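# Move capped bottles from crate to tray, upright

## Task

Take each bottle that has a cap out of the crate and set it standing upright on the tray, while bottles without caps stay in the crate. The job fails if the crate or tray ends up tilted or shifted, if anything is knocked off the table, or if anything the robot is touching at the end drops more than about a fingernail's thickness once released. A bottle counts only if it stays in place without the robot supporting it.

## Robot and tools

Robot: two UR-style arms, left_arm and right_arm, each with a two-finger Robotiq 2F-85 parallel gripper. Bases in the scene frame: left_arm at (+0.022, +0.618, 0), right_arm at (+0.026, -0.643, 0). The names are just labels, not image sides.

Scene frame: origin on the table surface midway between the arms, +x out over the table, +z up, left_arm on the +y side. Every position is in metres and every quaternion is written w first (qw, qx, qy, qz). The gripper's own frame: fingers point along its +z, pads close along its y, and a flat block sticks out about 9 cm toward its +x. end_effector_position is the point between the pads when closed; closed fingertips reach about 19 mm beyond it (about 6 mm when fully open), and closing moves the tips roughly 13 mm farther out, so leave that clearance above surfaces.

Row layout (used by execute_actions and move): one flat list of 20 numbers covering both arms, even when only one moves. Order: left x, y, z, qw, qx, qy, qz, left gripper position, force_limit, speed; then the same ten for the right arm. x, y, z and the quaternion are an absolute target pose for that gripper in the scene frame. The three gripper numbers are each in [-1, 1]. An optional 12 more numbers (0 to 1) scale joint stiffness, left arm's six joints then right's, in Joint positions order; they persist until changed.

Gripper numbers: position +1 is fully open (85 mm), about -0.8 is pads touching, -1 closes until blocked. force_limit sets pad force (roughly 20 N at -1, 128 N at 0, 235 N at +1 on a 40 mm object). speed sets closing rate (about 20, 85, 150 mm/s at -1, 0, +1); faster closes grip a bit harder. To grip, send -1 and hold it there; object_status 2 means the fingers were stopped by something while closing. Other codes: 0 moving, 1 blocked while opening, 3 reached the commanded position or pads met. A new force or speed only applies after a position change of at least 0.01. Resending the same three numbers leaves a gripper unchanged; a 0 is a real command. position_measured is in counts: 3 open, ~78 = 60 mm, ~130 = 40 mm, ~180 = 20 mm, ~230 pads together.

execute_actions(actions): a list of actions; each action is up to 15 rows, one per 1/30 s step, and the last row repeats to fill 15 steps. Each step the commanded pose is clipped to within 100 mm and 16 degrees of the measured pose, so far targets need several actions. An action is refused for both arms if any target lies over 0.6 m from that gripper's start position along any of its axes; if the first action is malformed or fails this, nothing in the call runs. An empty list just returns the state. To hold orientation, resend the same quaternion rather than the reported one.

move(target, speed, stop_force, blocking): target is one 20-number row; each gripper follows a straight line to its absolute pose, all paths ending together, 0.5 to 10 s long. speed is m/s, 0.002 to 0.5 (default 0.25); turning is capped at twice that in rad/s. Paths ignore obstacles and the other arm; grippers lag and can overshoot speed near full reach. stop_force (13 to 80 N, one value for both arms, not usable in the first 0.2 s or with blocking=false) ends an arm's path when its wrist sensor feels that much extra push against the motion; the gripper then backs up two steps and holds. Use it only for slow, non-rotating approaches; omit it when lifting away from a contact. The result adds a move: line: done, off_target, moving, held, contact or fault, plus limits such as paced (pose clipped) or held (steps blocked). With blocking=false you get control back after 0.5 s and must wait or stop before sending more motion.

wait(seconds): 0 to 10, arms hold their last command. stop(): brakes a running move. zoom_image(camera, region): camera is cam_low, cam_left_wrist or cam_right_wrist (each 672x504); region [x0, y0, x1, y1] pixels from top-left, at most 504x504. read_manual(section): licence texts only. finished_scene(scene): ends the current scene by number; irreversible, reports success.

Results: a state line per arm with gripper position, quaternion and velocities; Hand target lines (where the controller is now driving); Joint positions and torques; Wrist force and torque in the gripper's own axes (offset up to ~5.5 N, noise ~3.4 N, saturation ~100 N, force points back into the arm when pressing); "pose unreachable" when clearance checks altered a command; MOTOR HOT from 70 °C, with an over-temperature brake at 85 °C.

Avoid: torque faults (joint load limits 297, 297, 135, 48.6, 48.6, 48.6 N m, held weight included) and force faults (150 N on any part), both freezing the arm 10 s; commanding even slightly past a firm contact, since the arms are stiff; arms colliding; dropping, slamming or tipping bottles; bumping the crate or tray; leaving a bottle propped by the gripper at the end. Brief outside tugs on held parts can occur. For an idle arm, resend its last reported pose and gripper numbers each call.

Each tool is called after "Call:" as name([rows], argument=value, ...), one row to a line, values as JSON.

## Session

Call:
execute_actions(actions=[])

Scene clock: 0.00 s.
left_arm: end_effector_position=(+0.5192, +0.4508, +0.2883) position_measured=3 object_status=3 end_effector_quat_wxyz=(+0.194, -0.574, +0.784, -0.137) end_effector_velocity=(-0.000, -0.000, -0.000) end_effector_angular_velocity=(-0.000, +0.000, -0.001) | right_arm: end_effector_position=(+0.3539, -0.6884, +0.2915) position_measured=3 object_status=3 end_effector_quat_wxyz=(+0.689, +0.685, -0.109, -0.211) end_effector_velocity=(+0.000, -0.000, +0.000) end_effector_angular_velocity=(-0.000, -0.000, +0.000)
Joint positions: left_arm=[-1.081 -2.059  2.433 -2.254 -1.199 -2.097] | right_arm=[ 0.132 -1.462  2.212 -0.678 -2.589 -1.648]
Joint velocities: left_arm=[-0.001 -0.     0.    -0.    -0.     0.   ] | right_arm=[ 0. -0.  0. -0. -0.  0.]
Joint torques (N m, as the arm reports them, + toward a larger angle): no reading
Wrist force (N, on the end effector, along its own x y z axes, offset not removed): no reading
Wrist torque (N m, same axes, about the end effector's origin, offset not removed): no reading
Hand target (left_arm): +0.519, +0.451, +0.288; +0.194, -0.574, +0.784, -0.137
Hand target (right_arm): +0.354, -0.688, +0.292; +0.689, +0.685, -0.109, -0.211
Joint stiffness scale: left_arm=[1. 1. 1. 1. 1. 1.] | right_arm=[1. 1. 1. 1. 1. 1.]

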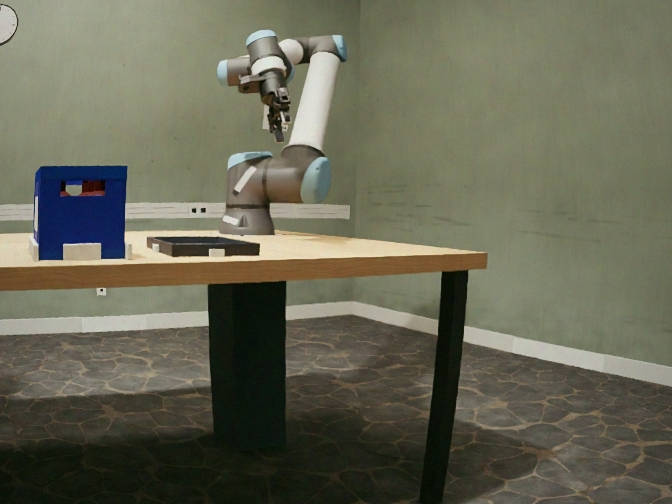

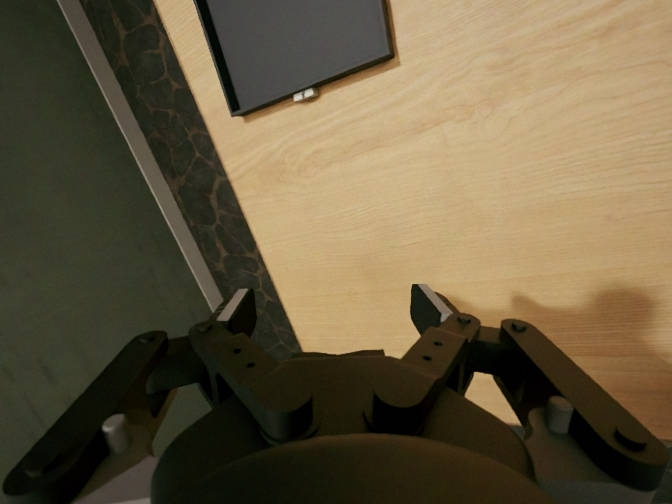

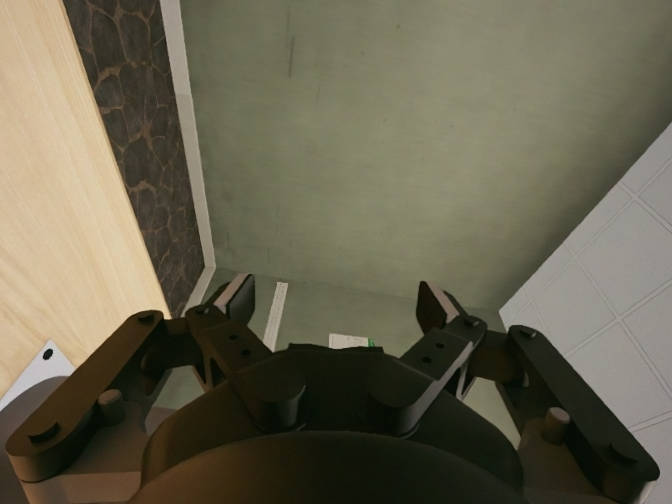

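Call:
move(target=[0.6,-0.05,0.31,0,-0.707,0.707,0,0.3,-0.4,0,0.3539,-0.6884,0.2915,0.689,0.685,-0.109,-0.211,1,0,0])

Scene clock: 9.53 s.
left_arm: end_effector_position=(+0.5987, -0.0501, +0.3085) position_measured=91 object_status=3 end_effector_quat_wxyz=(+0.001, -0.706, +0.708, +0.001) end_effector_velocity=(+0.000, +0.001, -0.000) end_effector_angular_velocity=(+0.001, +0.001, +0.003) | right_arm: end_effector_position=(+0.3539, -0.6884, +0.2915) position_measured=3 object_status=3 end_effector_quat_wxyz=(+0.689, +0.685, -0.109, -0.211) end_effector_velocity=(+0.000, -0.000, +0.000) end_effector_angular_velocity=(+0.000, -0.001, +0.001)
Joint positions: left_arm=[-1.248 -1.245  1.524 -1.849 -1.57  -2.626] | right_arm=[ 0.132 -1.462  2.212 -0.678 -2.589 -1.648]
Joint velocities: left_arm=[ 0.001 -0.     0.001  0.001 -0.    -0.002] | right_arm=[ 0.    -0.001  0.     0.    -0.001  0.   ]
Joint torques (N m, as the arm reports them, + toward a larger angle): left_arm=[  1.6  -84.6  -50.87  -4.85  -0.3   -0.19] | right_arm=[  1.1  -44.86 -30.22   1.88  -0.22  -0.53]
Wrist force (N, on the end effector, along its own x y z axes, offset not removed): left_arm=[-2.0 1.5 -3.4] | right_arm=[-2.6 1.5 -0.4]
Wrist torque (N m, same axes, about the end effector's origin, offset not removed): left_arm=[0.14 0.34 -0.14] | right_arm=[0.42 0.36 -0.08]
Hand target (left_arm): +0.600, -0.050, +0.310; +0.000, +0.707, -0.707, +0.000
Hand target (right_arm): +0.354, -0.688, +0.292; +0.689, +0.685, -0.109, -0.211
Off the commanded pose (left_arm): 0.002 m, 0 deg.
Off the commanded pose (right_arm): 0.000 m, 0 deg.
Joint stiffness scale: left_arm=[1. 1. 1. 1. 1. 1.] | right_arm=[1. 1. 1. 1. 1. 1.]
move: done

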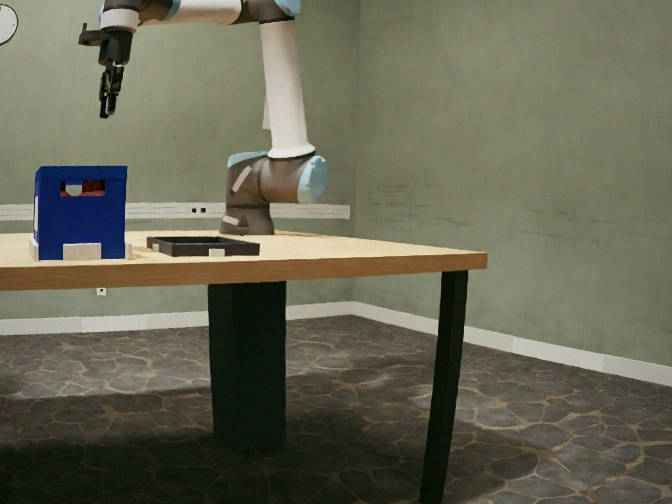

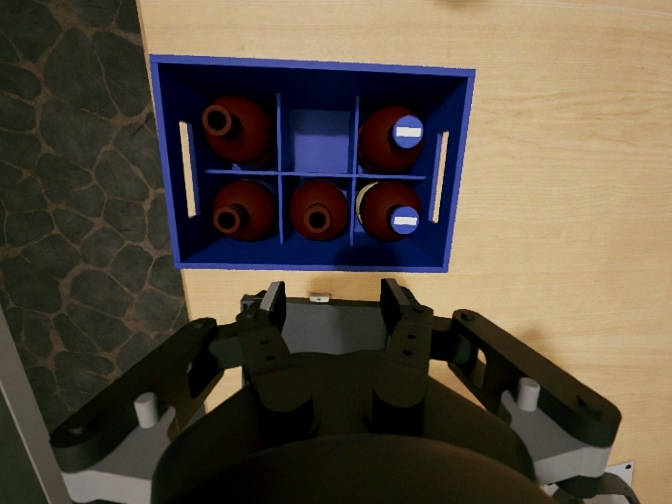

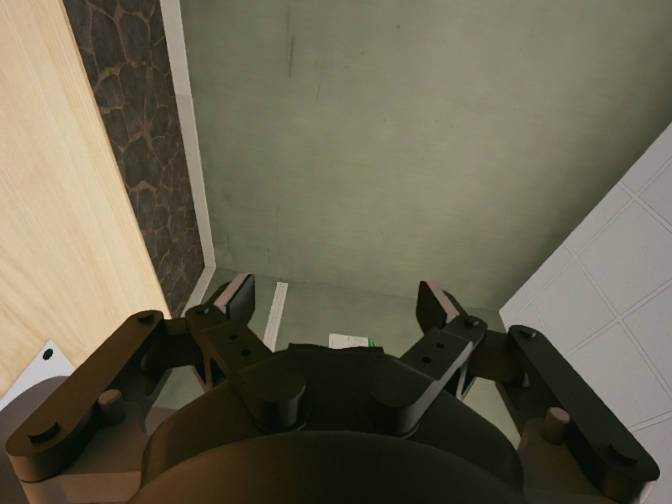

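Call:
move(target=[0.523,-0.071,0.225,0,-0.358,0.934,0,0.05,-0.4,0,0.3539,-0.6884,0.2915,0.689,0.685,-0.109,-0.211,1,0,0])

Scene clock: 19.47 s.
left_arm: end_effector_position=(+0.5236, -0.0715, +0.2270) position_measured=123 object_status=3 end_effector_quat_wxyz=(+0.001, -0.359, +0.933, -0.001) end_effector_velocity=(+0.001, -0.001, +0.000) end_effector_angular_velocity=(-0.004, -0.002, -0.012) | right_arm: end_effector_position=(+0.3539, -0.6884, +0.2915) position_measured=3 object_status=3 end_effector_quat_wxyz=(+0.689, +0.685, -0.109, -0.211) end_effector_velocity=(+0.000, +0.000, -0.000) end_effector_angular_velocity=(+0.000, -0.003, +0.000)
Joint positions: left_arm=[-1.338 -1.246  1.679 -2.006 -1.57  -1.882] | right_arm=[ 0.132 -1.462  2.212 -0.678 -2.589 -1.648]
Joint velocities: left_arm=[ 0.     0.     0.    -0.005  0.     0.012] | right_arm=[ 0.    -0.001 -0.    -0.002  0.    -0.   ]
Joint torques (N m, as the arm reports them, + toward a larger angle): left_arm=[  0.67 -80.38 -44.75  -5.33  -0.3    0.75] | right_arm=[  1.59 -44.5  -31.28   1.88  -0.55  -0.47]
Wrist force (N, on the end effector, along its own x y z axes, offset not removed): left_arm=[-3.2 2.0 -2.8] | right_arm=[-4.3 3.7 -1.0]
Wrist torque (N m, same axes, about the end effector's origin, offset not removed): left_arm=[0.17 0.62 -0.15] | right_arm=[0.68 0.63 -0.10]
Hand target (left_arm): +0.523, -0.071, +0.225; +0.000, -0.358, +0.934, +0.000
Hand target (right_arm): +0.354, -0.688, +0.292; +0.689, +0.685, -0.109, -0.211
Off the commanded pose (left_arm): 0.002 m, 0 deg.
Off the commanded pose (right_arm): 0.000 m, 0 deg.
Joint stiffness scale: left_arm=[1. 1. 1. 1. 1. 1.] | right_arm=[1. 1. 1. 1. 1. 1.]
move: done

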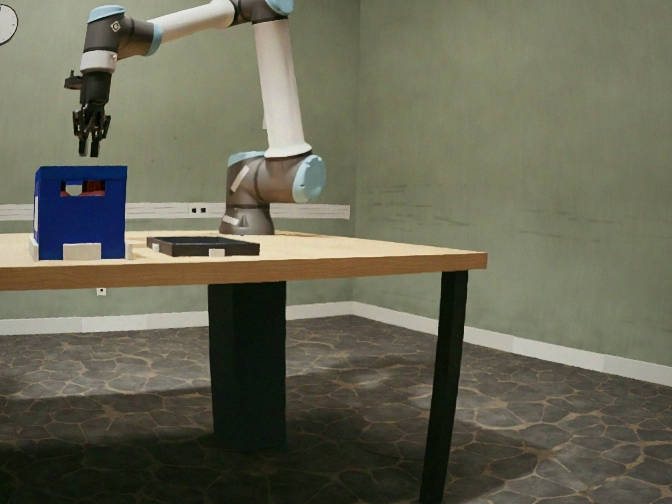

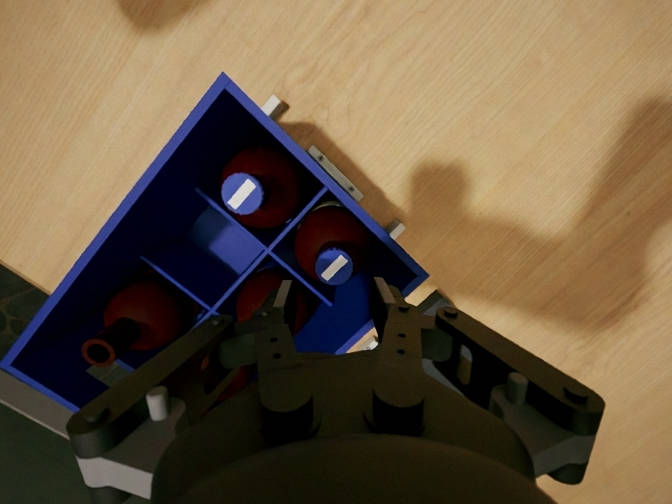

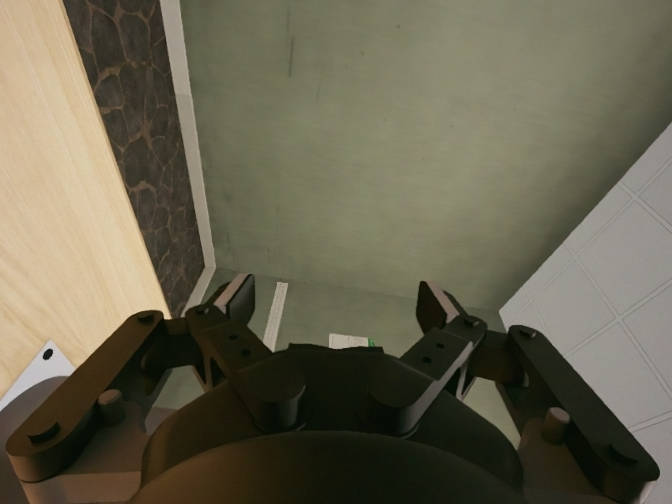

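Call:
move(target=[0.523,-0.069,0.155,0,-0.358,0.934,0,0.05,-0.4,0,0.3539,-0.6884,0.2915,0.689,0.685,-0.109,-0.211,1,0,0], speed=0.03, stop_force=13)

Scene clock: 25.77 s.
left_arm: end_effector_position=(+0.5230, -0.0701, +0.1568) position_measured=123 object_status=3 end_effector_quat_wxyz=(+0.001, -0.358, +0.934, -0.001) end_effector_velocity=(+0.000, -0.001, +0.000) end_effector_angular_velocity=(-0.004, -0.002, +0.001) | right_arm: end_effector_position=(+0.3539, -0.6884, +0.2915) position_measured=3 object_status=3 end_effector_quat_wxyz=(+0.689, +0.685, -0.109, -0.211) end_effector_velocity=(+0.000, +0.000, -0.000) end_effector_angular_velocity=(+0.001, +0.001, -0.000)
Joint positions: left_arm=[-1.338 -1.194  1.744 -2.123 -1.57  -1.88 ] | right_arm=[ 0.132 -1.462  2.212 -0.678 -2.589 -1.648]
Joint velocities: left_arm=[-0.001  0.     0.    -0.005 -0.    -0.001] | right_arm=[ 0.     0.    -0.    -0.     0.    -0.001]
Joint torques (N m, as the arm reports them, + toward a larger angle): left_arm=[  0.44 -81.03 -42.23  -5.67  -0.37   0.85] | right_arm=[  2.12 -44.4  -31.02   1.66  -0.12  -0.4 ]
Wrist force (N, on the end effector, along its own x y z axes, offset not removed): left_arm=[-1.5 2.2 -2.6] | right_arm=[0.1 1.4 -0.7]
Wrist torque (N m, same axes, about the end effector's origin, offset not removed): left_arm=[0.20 0.30 -0.08] | right_arm=[0.33 -0.25 -0.03]
Hand target (left_arm): +0.523, -0.069, +0.155; -0.000, -0.358, +0.934, +0.000
Hand target (right_arm): +0.354, -0.688, +0.292; +0.689, +0.685, -0.109, -0.211
Off the commanded pose (left_arm): 0.002 m, 0 deg.
Off the commanded pose (right_arm): 0.000 m, 0 deg.
Joint stiffness scale: left_arm=[1. 1. 1. 1. 1. 1.] | right_arm=[1. 1. 1. 1. 1. 1.]
move: done

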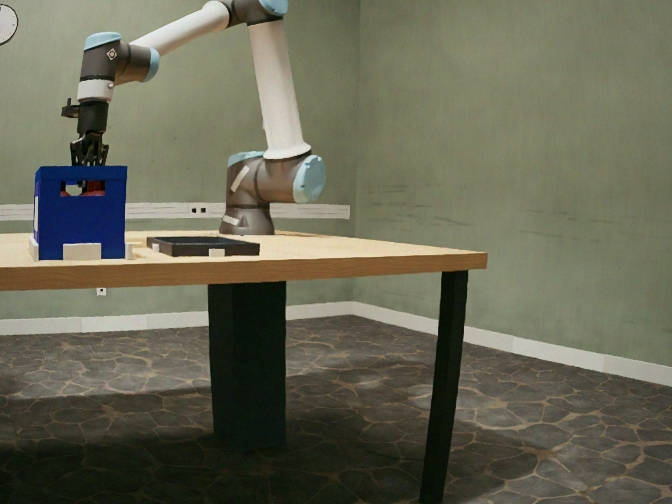

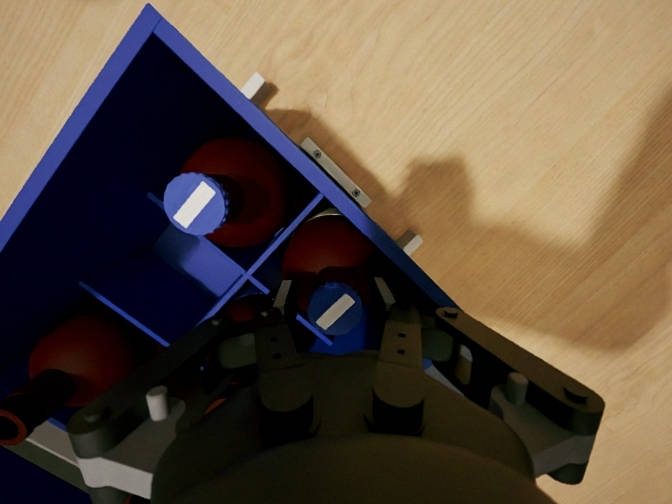

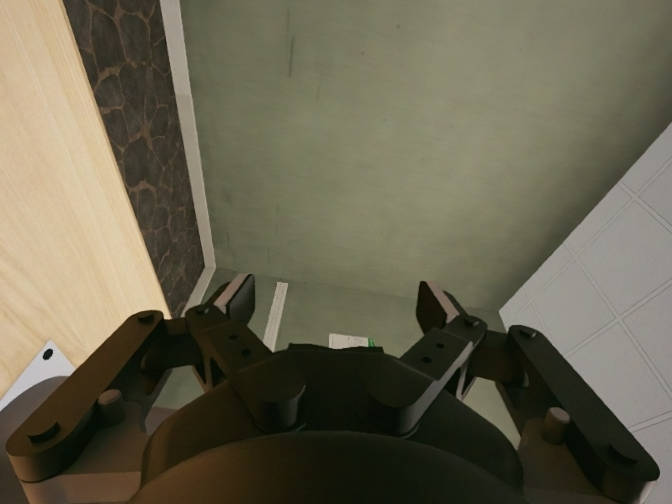

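Call:
move(target=[0.523,-0.069,0.155,0,-0.358,0.934,0,-1,-0.4,-0.5,0.3539,-0.6884,0.2915,0.689,0.685,-0.109,-0.211,1,0,0])

Call:
move(target=[0.523,-0.069,0.37,0,-0.358,0.934,0,-1,-0.4,-0.5,0.3539,-0.6884,0.2915,0.689,0.685,-0.109,-0.211,1,0,0], speed=0.12)

Call:
move(target=[0.67,0.2,0.37,0,-0.358,0.934,0,-1,-0.4,-0.5,0.3539,-0.6884,0.2915,0.689,0.685,-0.109,-0.211,1,0,0], speed=0.2)

Call:
move(target=[0.67,0.2,0.19,0,-0.358,0.934,0,-1,-0.4,-0.5,0.3539,-0.6884,0.2915,0.689,0.685,-0.109,-0.211,1,0,0], speed=0.15)

Scene clock: 41.83 s.
left_arm: end_effector_position=(+0.5230, -0.0702, +0.1571) position_measured=166 object_status=2 end_effector_quat_wxyz=(+0.001, -0.358, +0.934, -0.001) end_effector_velocity=(+0.000, +0.000, -0.000) end_effector_angular_velocity=(-0.000, +0.001, +0.000) | right_arm: end_effector_position=(+0.3539, -0.6884, +0.2915) position_measured=3 object_status=3 end_effector_quat_wxyz=(+0.689, +0.685, -0.109, -0.211) end_effector_velocity=(-0.000, +0.000, +0.000) end_effector_angular_velocity=(-0.000, -0.000, -0.002)
Joint positions: left_arm=[-1.338 -1.194  1.744 -2.123 -1.57  -1.88 ] | right_arm=[ 0.132 -1.462  2.212 -0.678 -2.589 -1.648]
Joint velocities: left_arm=[ 0.     0.    -0.     0.    -0.001 -0.   ] | right_arm=[-0.     0.    -0.001  0.001  0.002  0.   ]
Joint torques (N m, as the arm reports them, + toward a larger angle): left_arm=[  1.62 -82.23 -42.9   -5.53  -0.44   0.75] | right_arm=[  0.63 -46.58 -31.97   1.51  -0.23  -0.64]
Wrist force (N, on the end effector, along its own x y z axes, offset not removed): left_arm=[-3.5 3.6 -4.9] | right_arm=[1.3 2.2 -0.7]
Wrist torque (N m, same axes, about the end effector's origin, offset not removed): left_arm=[0.29 0.63 -0.04] | right_arm=[0.45 -0.49 0.04]
Hand target (left_arm): +0.523, -0.069, +0.155; -0.000, -0.358, +0.934, +0.000
Hand target (right_arm): +0.354, -0.688, +0.292; +0.689, +0.685, -0.109, -0.211
Off the commanded pose (left_arm): 0.002 m, 0 deg.
Off the commanded pose (right_arm): 0.000 m, 0 deg.
Joint stiffness scale: left_arm=[1. 1. 1. 1. 1. 1.] | right_arm=[1. 1. 1. 1. 1. 1.]
move: done

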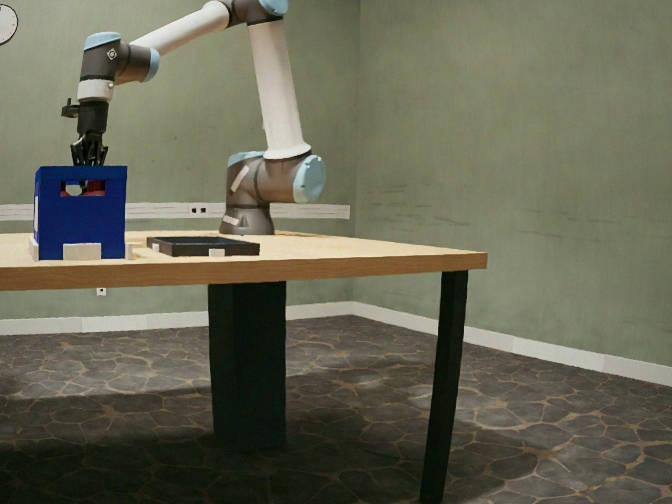

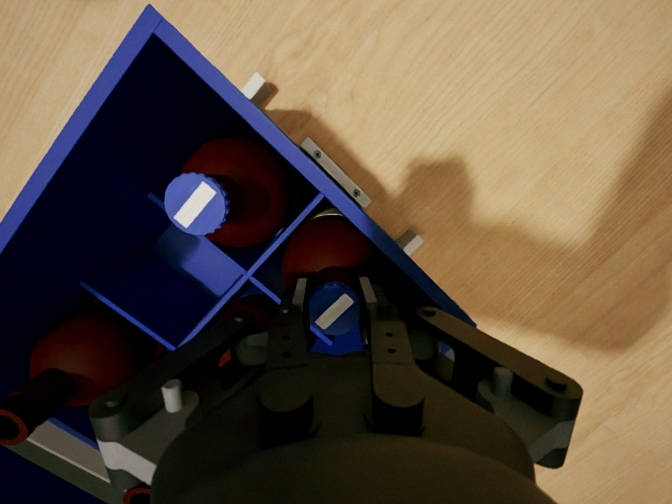

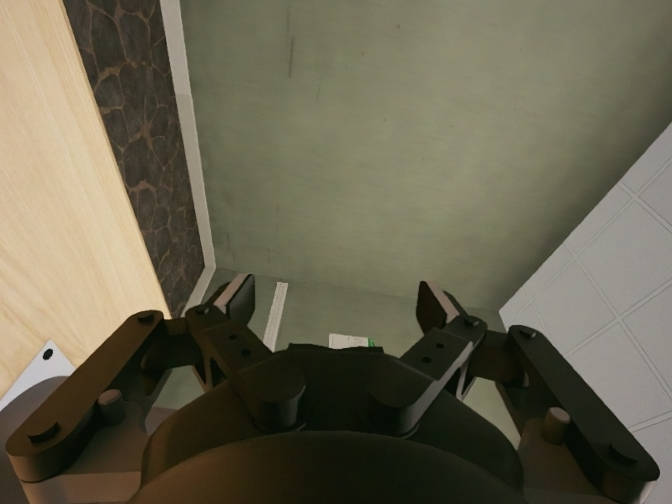

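Scene clock: 44.10 s.
left_arm: end_effector_position=(+0.5226, -0.0692, +0.3713) position_measured=166 object_status=2 end_effector_quat_wxyz=(+0.001, -0.358, +0.934, -0.001) end_effector_velocity=(-0.000, +0.001, -0.002) end_effector_angular_velocity=(+0.008, +0.003, -0.001) | right_arm: end_effector_position=(+0.3539, -0.6884, +0.2915) position_measured=3 object_status=3 end_effector_quat_wxyz=(+0.689, +0.685, -0.109, -0.211) end_effector_velocity=(+0.000, -0.000, +0.001) end_effector_angular_velocity=(+0.000, +0.003, +0.001)
Joint positions: left_arm=[-1.338 -1.323  1.515 -1.765 -1.57  -1.88 ] | right_arm=[ 0.132 -1.462  2.212 -0.678 -2.589 -1.648]
Joint velocities: left_arm=[ 0.     0.002 -0.001  0.007  0.001  0.001] | right_arm=[-0.    -0.    -0.     0.003 -0.001 -0.001]
Joint torques (N m, as the arm reports them, + toward a larger angle): left_arm=[  1.95 -77.68 -55.13  -5.43  -0.31   0.74] | right_arm=[  2.29 -44.54 -30.73   1.77  -0.46  -0.59]
Wrist force (N, on the end effector, along its own x y z axes, offset not removed): left_arm=[-2.8 3.2 1.1] | right_arm=[-2.6 2.6 0.5]
Wrist torque (N m, same axes, about the end effector's origin, offset not removed): left_arm=[0.41 0.50 -0.15] | right_arm=[0.57 0.30 -0.02]
Hand target (left_arm): +0.523, -0.069, +0.370; +0.000, -0.358, +0.934, -0.000
Hand target (right_arm): +0.354, -0.688, +0.292; +0.689, +0.685, -0.109, -0.211
Off the commanded pose (left_arm): 0.001 m, 0 deg.
Off the commanded pose (right_arm): 0.000 m, 0 deg.
Joint stiffness scale: left_arm=[1. 1. 1. 1. 1. 1.] | right_arm=[1. 1. 1. 1. 1. 1.]
move: done

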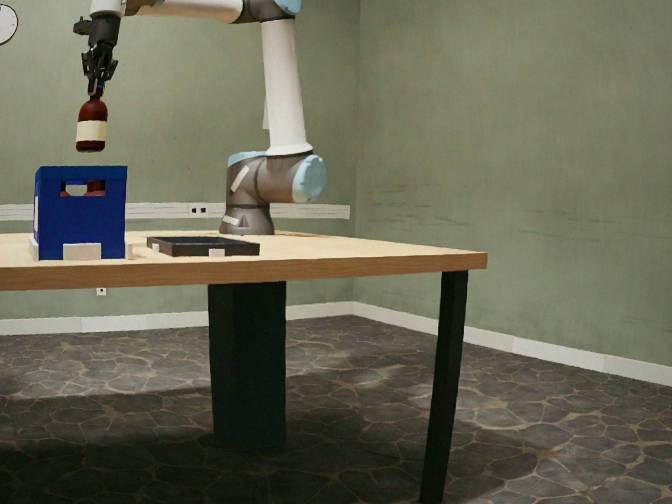

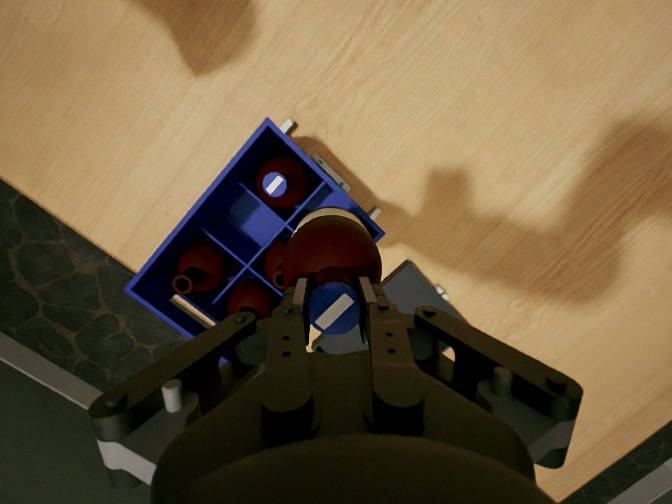

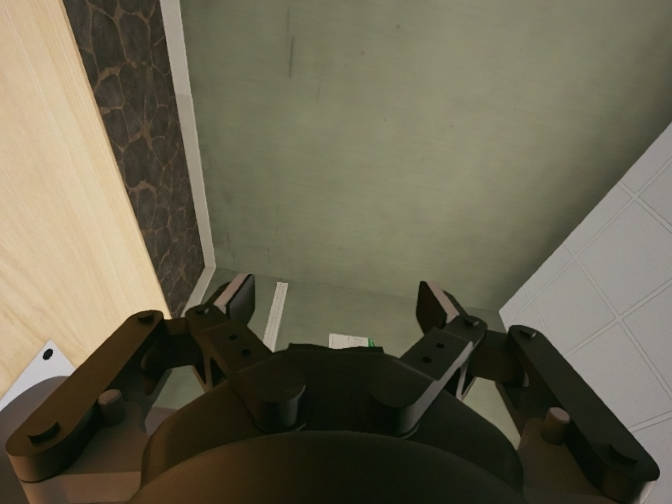

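Scene clock: 46.33 s.
left_arm: end_effector_position=(+0.6705, +0.1996, +0.3711) position_measured=166 object_status=2 end_effector_quat_wxyz=(+0.000, -0.358, +0.934, -0.000) end_effector_velocity=(+0.000, +0.000, -0.000) end_effector_angular_velocity=(+0.000, -0.001, -0.000) | right_arm: end_effector_position=(+0.3539, -0.6884, +0.2915) position_measured=3 object_status=3 end_effector_quat_wxyz=(+0.689, +0.685, -0.109, -0.211) end_effector_velocity=(-0.000, -0.000, +0.001) end_effector_angular_velocity=(+0.001, +0.003, -0.000)
Joint positions: left_arm=[-0.991 -1.451  1.668 -1.789 -1.57  -1.534] | right_arm=[ 0.132 -1.462  2.212 -0.678 -2.589 -1.648]
Joint velocities: left_arm=[ 0.001 -0.     0.    -0.     0.     0.001] | right_arm=[-0.    -0.    -0.001  0.002  0.    -0.002]
Joint torques (N m, as the arm reports them, + toward a larger angle): left_arm=[  1.6  -68.98 -53.14  -6.23  -0.2    0.65] | right_arm=[ -0.44 -44.88 -30.19   2.06  -0.42  -0.35]
Wrist force (N, on the end effector, along its own x y z axes, offset not removed): left_arm=[-3.2 1.3 4.2] | right_arm=[-3.6 1.3 -0.8]
Wrist torque (N m, same axes, about the end effector's origin, offset not removed): left_arm=[0.08 0.51 -0.13] | right_arm=[0.37 0.48 0.10]
Hand target (left_arm): +0.670, +0.200, +0.370; -0.000, -0.358, +0.934, -0.000
Hand target (right_arm): +0.354, -0.688, +0.292; +0.689, +0.685, -0.109, -0.211
Off the commanded pose (left_arm): 0.001 m, 0 deg.
Off the commanded pose (right_arm): 0.000 m, 0 deg.
Joint stiffness scale: left_arm=[1. 1. 1. 1. 1. 1.] | right_arm=[1. 1. 1. 1. 1. 1.]
move: done

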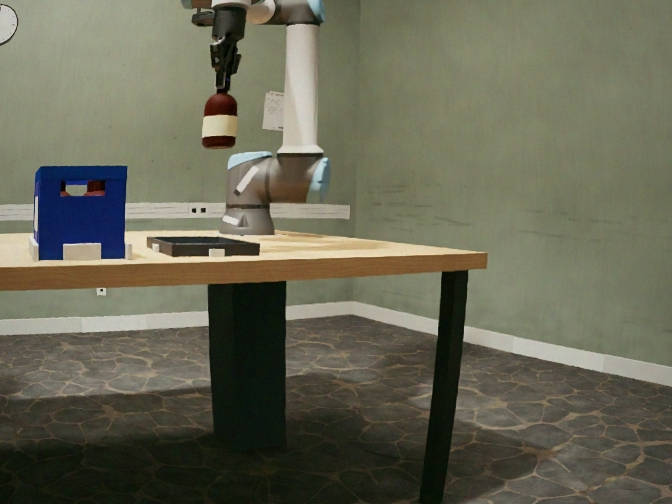

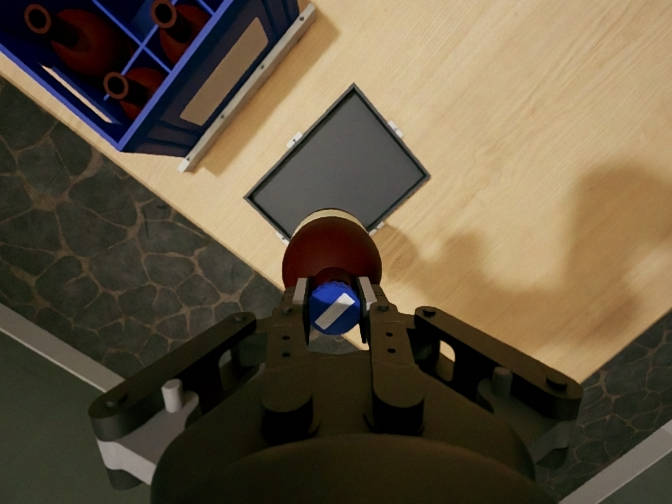

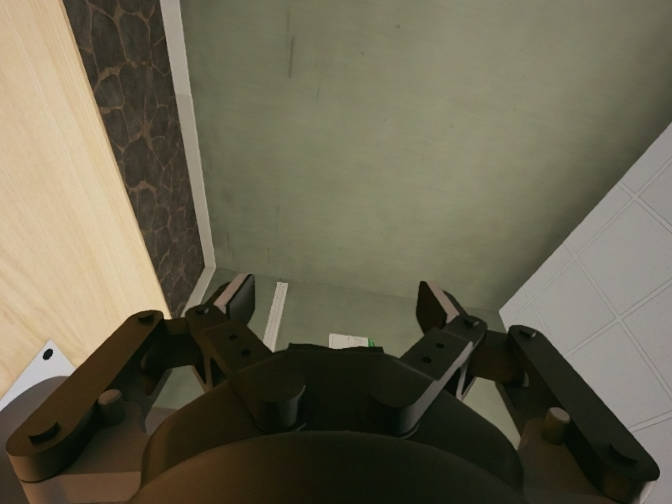

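Scene clock: 48.17 s.
left_arm: end_effector_position=(+0.6697, +0.2005, +0.1887) position_measured=166 object_status=2 end_effector_quat_wxyz=(-0.000, -0.358, +0.934, +0.001) end_effector_velocity=(+0.001, -0.001, +0.001) end_effector_angular_velocity=(-0.003, -0.003, +0.001) | right_arm: end_effector_position=(+0.3539, -0.6884, +0.2915) position_measured=3 object_status=3 end_effector_quat_wxyz=(+0.689, +0.685, -0.109, -0.211) end_effector_velocity=(-0.000, +0.000, +0.000) end_effector_angular_velocity=(-0.000, +0.001, -0.001)
Joint positions: left_arm=[-0.991 -1.339  1.878 -2.107 -1.57  -1.534] | right_arm=[ 0.132 -1.462  2.212 -0.678 -2.589 -1.648]
Joint velocities: left_arm=[-0.    -0.    -0.001 -0.004  0.    -0.001] | right_arm=[ 0.     0.    -0.     0.001  0.001 -0.   ]
Joint torques (N m, as the arm reports them, + toward a larger angle): left_arm=[  1.99 -76.36 -48.75  -5.88   0.06   0.87] | right_arm=[  0.99 -44.91 -31.39   2.01  -0.39  -0.64]
Wrist force (N, on the end effector, along its own x y z axes, offset not removed): left_arm=[-0.8 1.8 2.7] | right_arm=[-2.7 1.5 0.4]
Wrist torque (N m, same axes, about the end effector's origin, offset not removed): left_arm=[0.17 0.21 -0.13] | right_arm=[0.43 0.31 -0.02]
Hand target (left_arm): +0.670, +0.200, +0.190; +0.000, -0.358, +0.934, +0.000
Hand target (right_arm): +0.354, -0.688, +0.292; +0.689, +0.685, -0.109, -0.211
Off the commanded pose (left_arm): 0.001 m, 0 deg.
Off the commanded pose (right_arm): 0.000 m, 0 deg.
Joint stiffness scale: left_arm=[1. 1. 1. 1. 1. 1.] | right_arm=[1. 1. 1. 1. 1. 1.]
move: done

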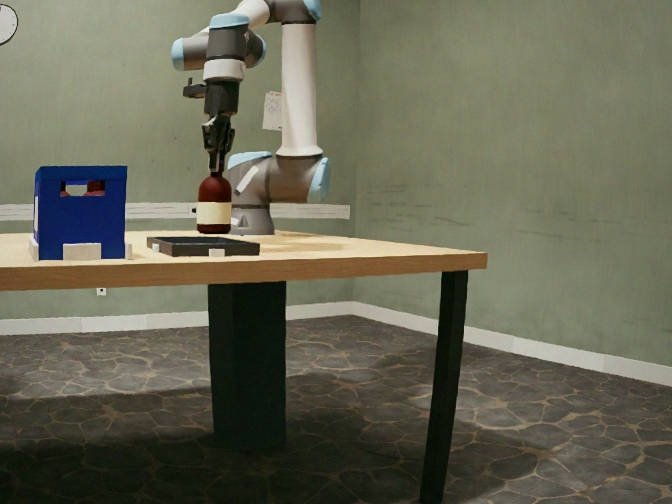

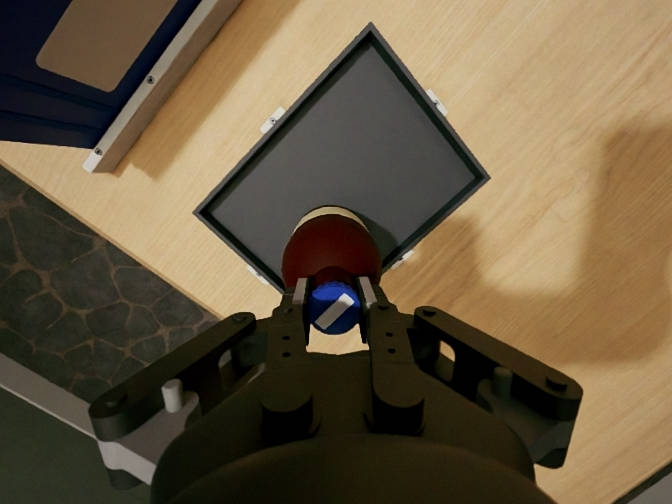

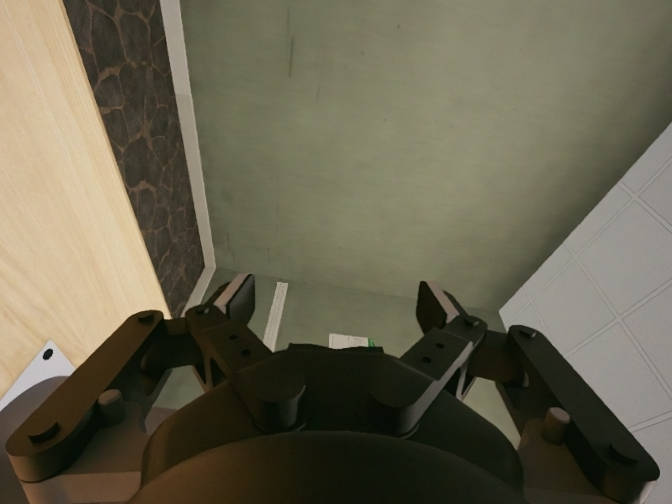

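Call:
move(target=[0.67,0.2,0.163,0,-0.358,0.934,0,-1,-0.4,-0.5,0.3539,-0.6884,0.2915,0.689,0.685,-0.109,-0.211,1,0,0], speed=0.05)

Call:
move(target=[0.67,0.2,0.14,0,-0.358,0.934,0,-1,-0.4,-0.5,0.3539,-0.6884,0.2915,0.689,0.685,-0.109,-0.211,1,0,0], speed=0.01, stop_force=13)

Scene clock: 53.33 s.
left_arm: end_effector_position=(+0.6705, +0.1997, +0.1638) position_measured=166 object_status=2 end_effector_quat_wxyz=(+0.000, -0.358, +0.934, -0.000) end_effector_velocity=(+0.002, -0.002, +0.001) end_effector_angular_velocity=(-0.006, -0.006, -0.001) | right_arm: end_effector_position=(+0.3539, -0.6884, +0.2915) position_measured=3 object_status=3 end_effector_quat_wxyz=(+0.689, +0.685, -0.109, -0.211) end_effector_velocity=(+0.000, -0.000, +0.000) end_effector_angular_velocity=(+0.000, -0.001, +0.001)
Joint positions: left_arm=[-0.991 -1.316  1.899 -2.155 -1.57  -1.534] | right_arm=[ 0.132 -1.462  2.212 -0.678 -2.589 -1.648]
Joint velocities: left_arm=[-0.    -0.    -0.001 -0.008 -0.     0.   ] | right_arm=[-0.     0.    -0.001 -0.    -0.001 -0.   ]
Joint torques (N m, as the arm reports them, + toward a larger angle): left_arm=[  2.64 -75.48 -45.43  -6.17  -0.1    0.8 ] | right_arm=[  3.09 -46.21 -30.89   1.89   0.04  -0.23]
Wrist force (N, on the end effector, along its own x y z axes, offset not removed): left_arm=[-4.0 0.0 2.6] | right_arm=[-6.2 -0.8 -1.3]
Wrist torque (N m, same axes, about the end effector's origin, offset not removed): left_arm=[-0.13 0.73 -0.12] | right_arm=[-0.04 0.92 0.05]
Hand target (left_arm): +0.670, +0.200, +0.163; +0.000, -0.358, +0.934, +0.000
Hand target (right_arm): +0.354, -0.688, +0.292; +0.689, +0.685, -0.109, -0.211
Off the commanded pose (left_arm): 0.001 m, 0 deg.
Off the commanded pose (right_arm): 0.000 m, 0 deg.
Joint stiffness scale: left_arm=[1. 1. 1. 1. 1. 1.] | right_arm=[1. 1. 1. 1. 1. 1.]
move: done

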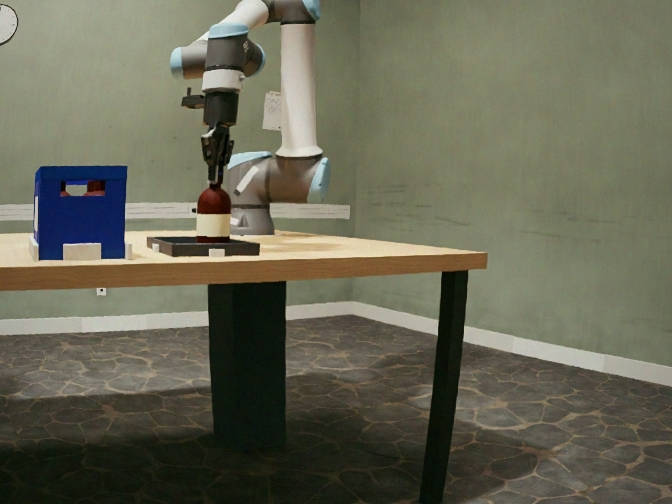

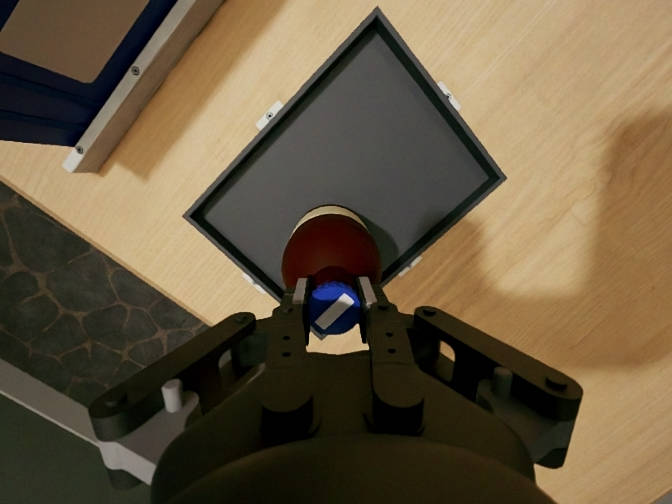

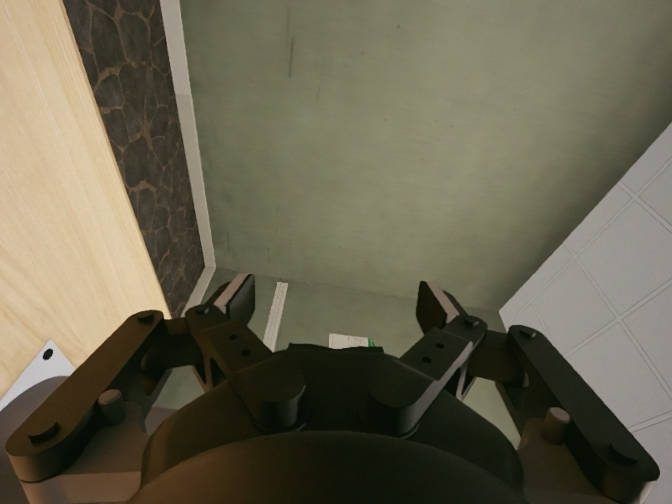

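Scene clock: 55.33 s.
left_arm: end_effector_position=(+0.6717, +0.1984, +0.1538) position_measured=166 object_status=2 end_effector_quat_wxyz=(+0.002, -0.358, +0.934, -0.003) end_effector_velocity=(-0.002, +0.002, -0.000) end_effector_angular_velocity=(+0.004, +0.004, -0.001) | right_arm: end_effector_position=(+0.3539, -0.6884, +0.2915) position_measured=3 object_status=3 end_effector_quat_wxyz=(+0.689, +0.685, -0.109, -0.211) end_effector_velocity=(-0.000, -0.000, +0.000) end_effector_angular_velocity=(-0.000, +0.001, +0.000)
Joint positions: left_arm=[-0.991 -1.305  1.909 -2.182 -1.57  -1.534] | right_arm=[ 0.132 -1.462  2.212 -0.678 -2.589 -1.648]
Joint velocities: left_arm=[ 0.    -0.001  0.001  0.006 -0.     0.001] | right_arm=[ 0.    -0.     0.     0.001 -0.    -0.   ]
Joint torques (N m, as the arm reports them, + toward a larger angle): left_arm=[ -0.58 -69.51 -42.55  -5.24   0.09   0.13] | right_arm=[  2.64 -45.14 -31.55   1.81  -0.39  -0.24]
Wrist force (N, on the end effector, along its own x y z axes, offset not removed): left_arm=[-2.2 5.5 -8.9] | right_arm=[-3.5 -1.5 -1.2]
Wrist torque (N m, same axes, about the end effector's origin, offset not removed): left_arm=[-0.19 0.30 -0.07] | right_arm=[-0.16 0.50 0.02]
Hand target (left_arm): +0.672, +0.198, +0.154; +0.001, -0.358, +0.934, -0.003
Hand target (right_arm): +0.354, -0.688, +0.292; +0.689, +0.685, -0.109, -0.211
Off the commanded pose (left_arm): 0.014 m, 0 deg.
Off the commanded pose (right_arm): 0.000 m, 0 deg.
Joint stiffness scale: left_arm=[1. 1. 1. 1. 1. 1.] | right_arm=[1. 1. 1. 1. 1. 1.]
move: contact (left_arm)

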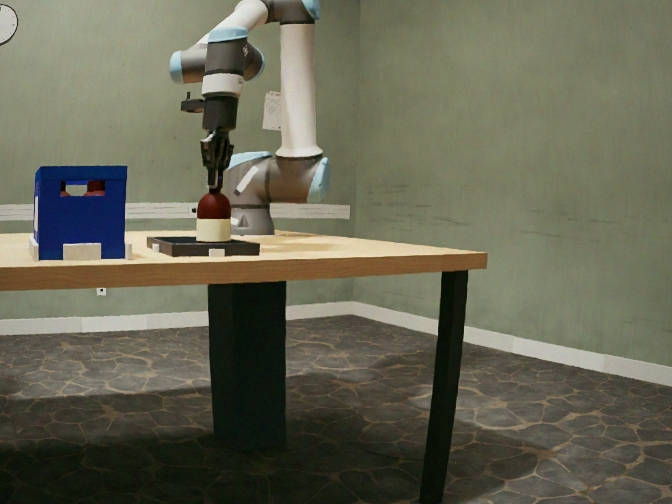

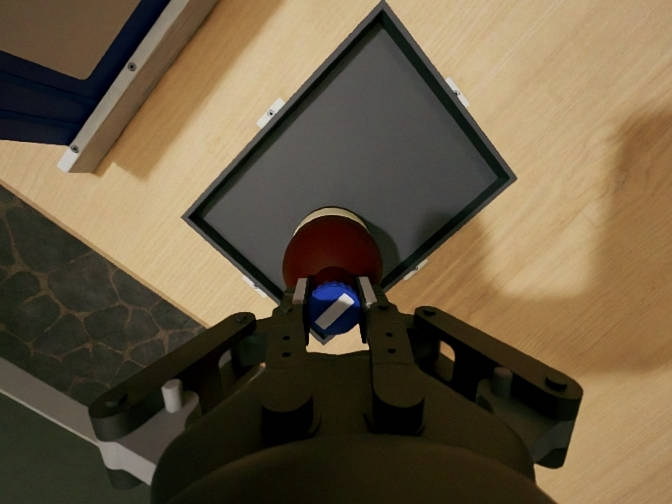

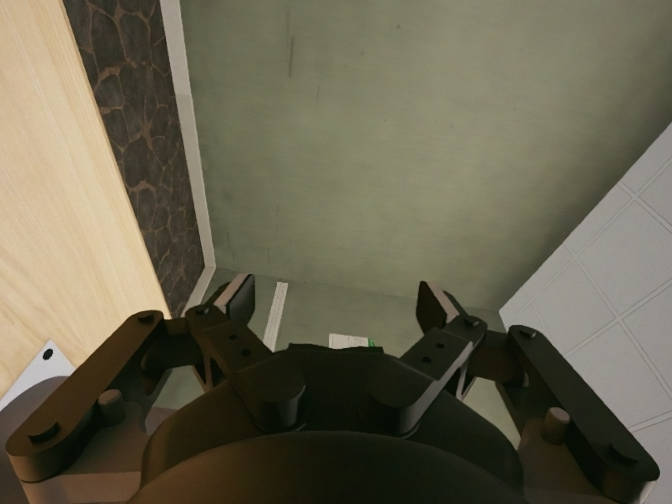

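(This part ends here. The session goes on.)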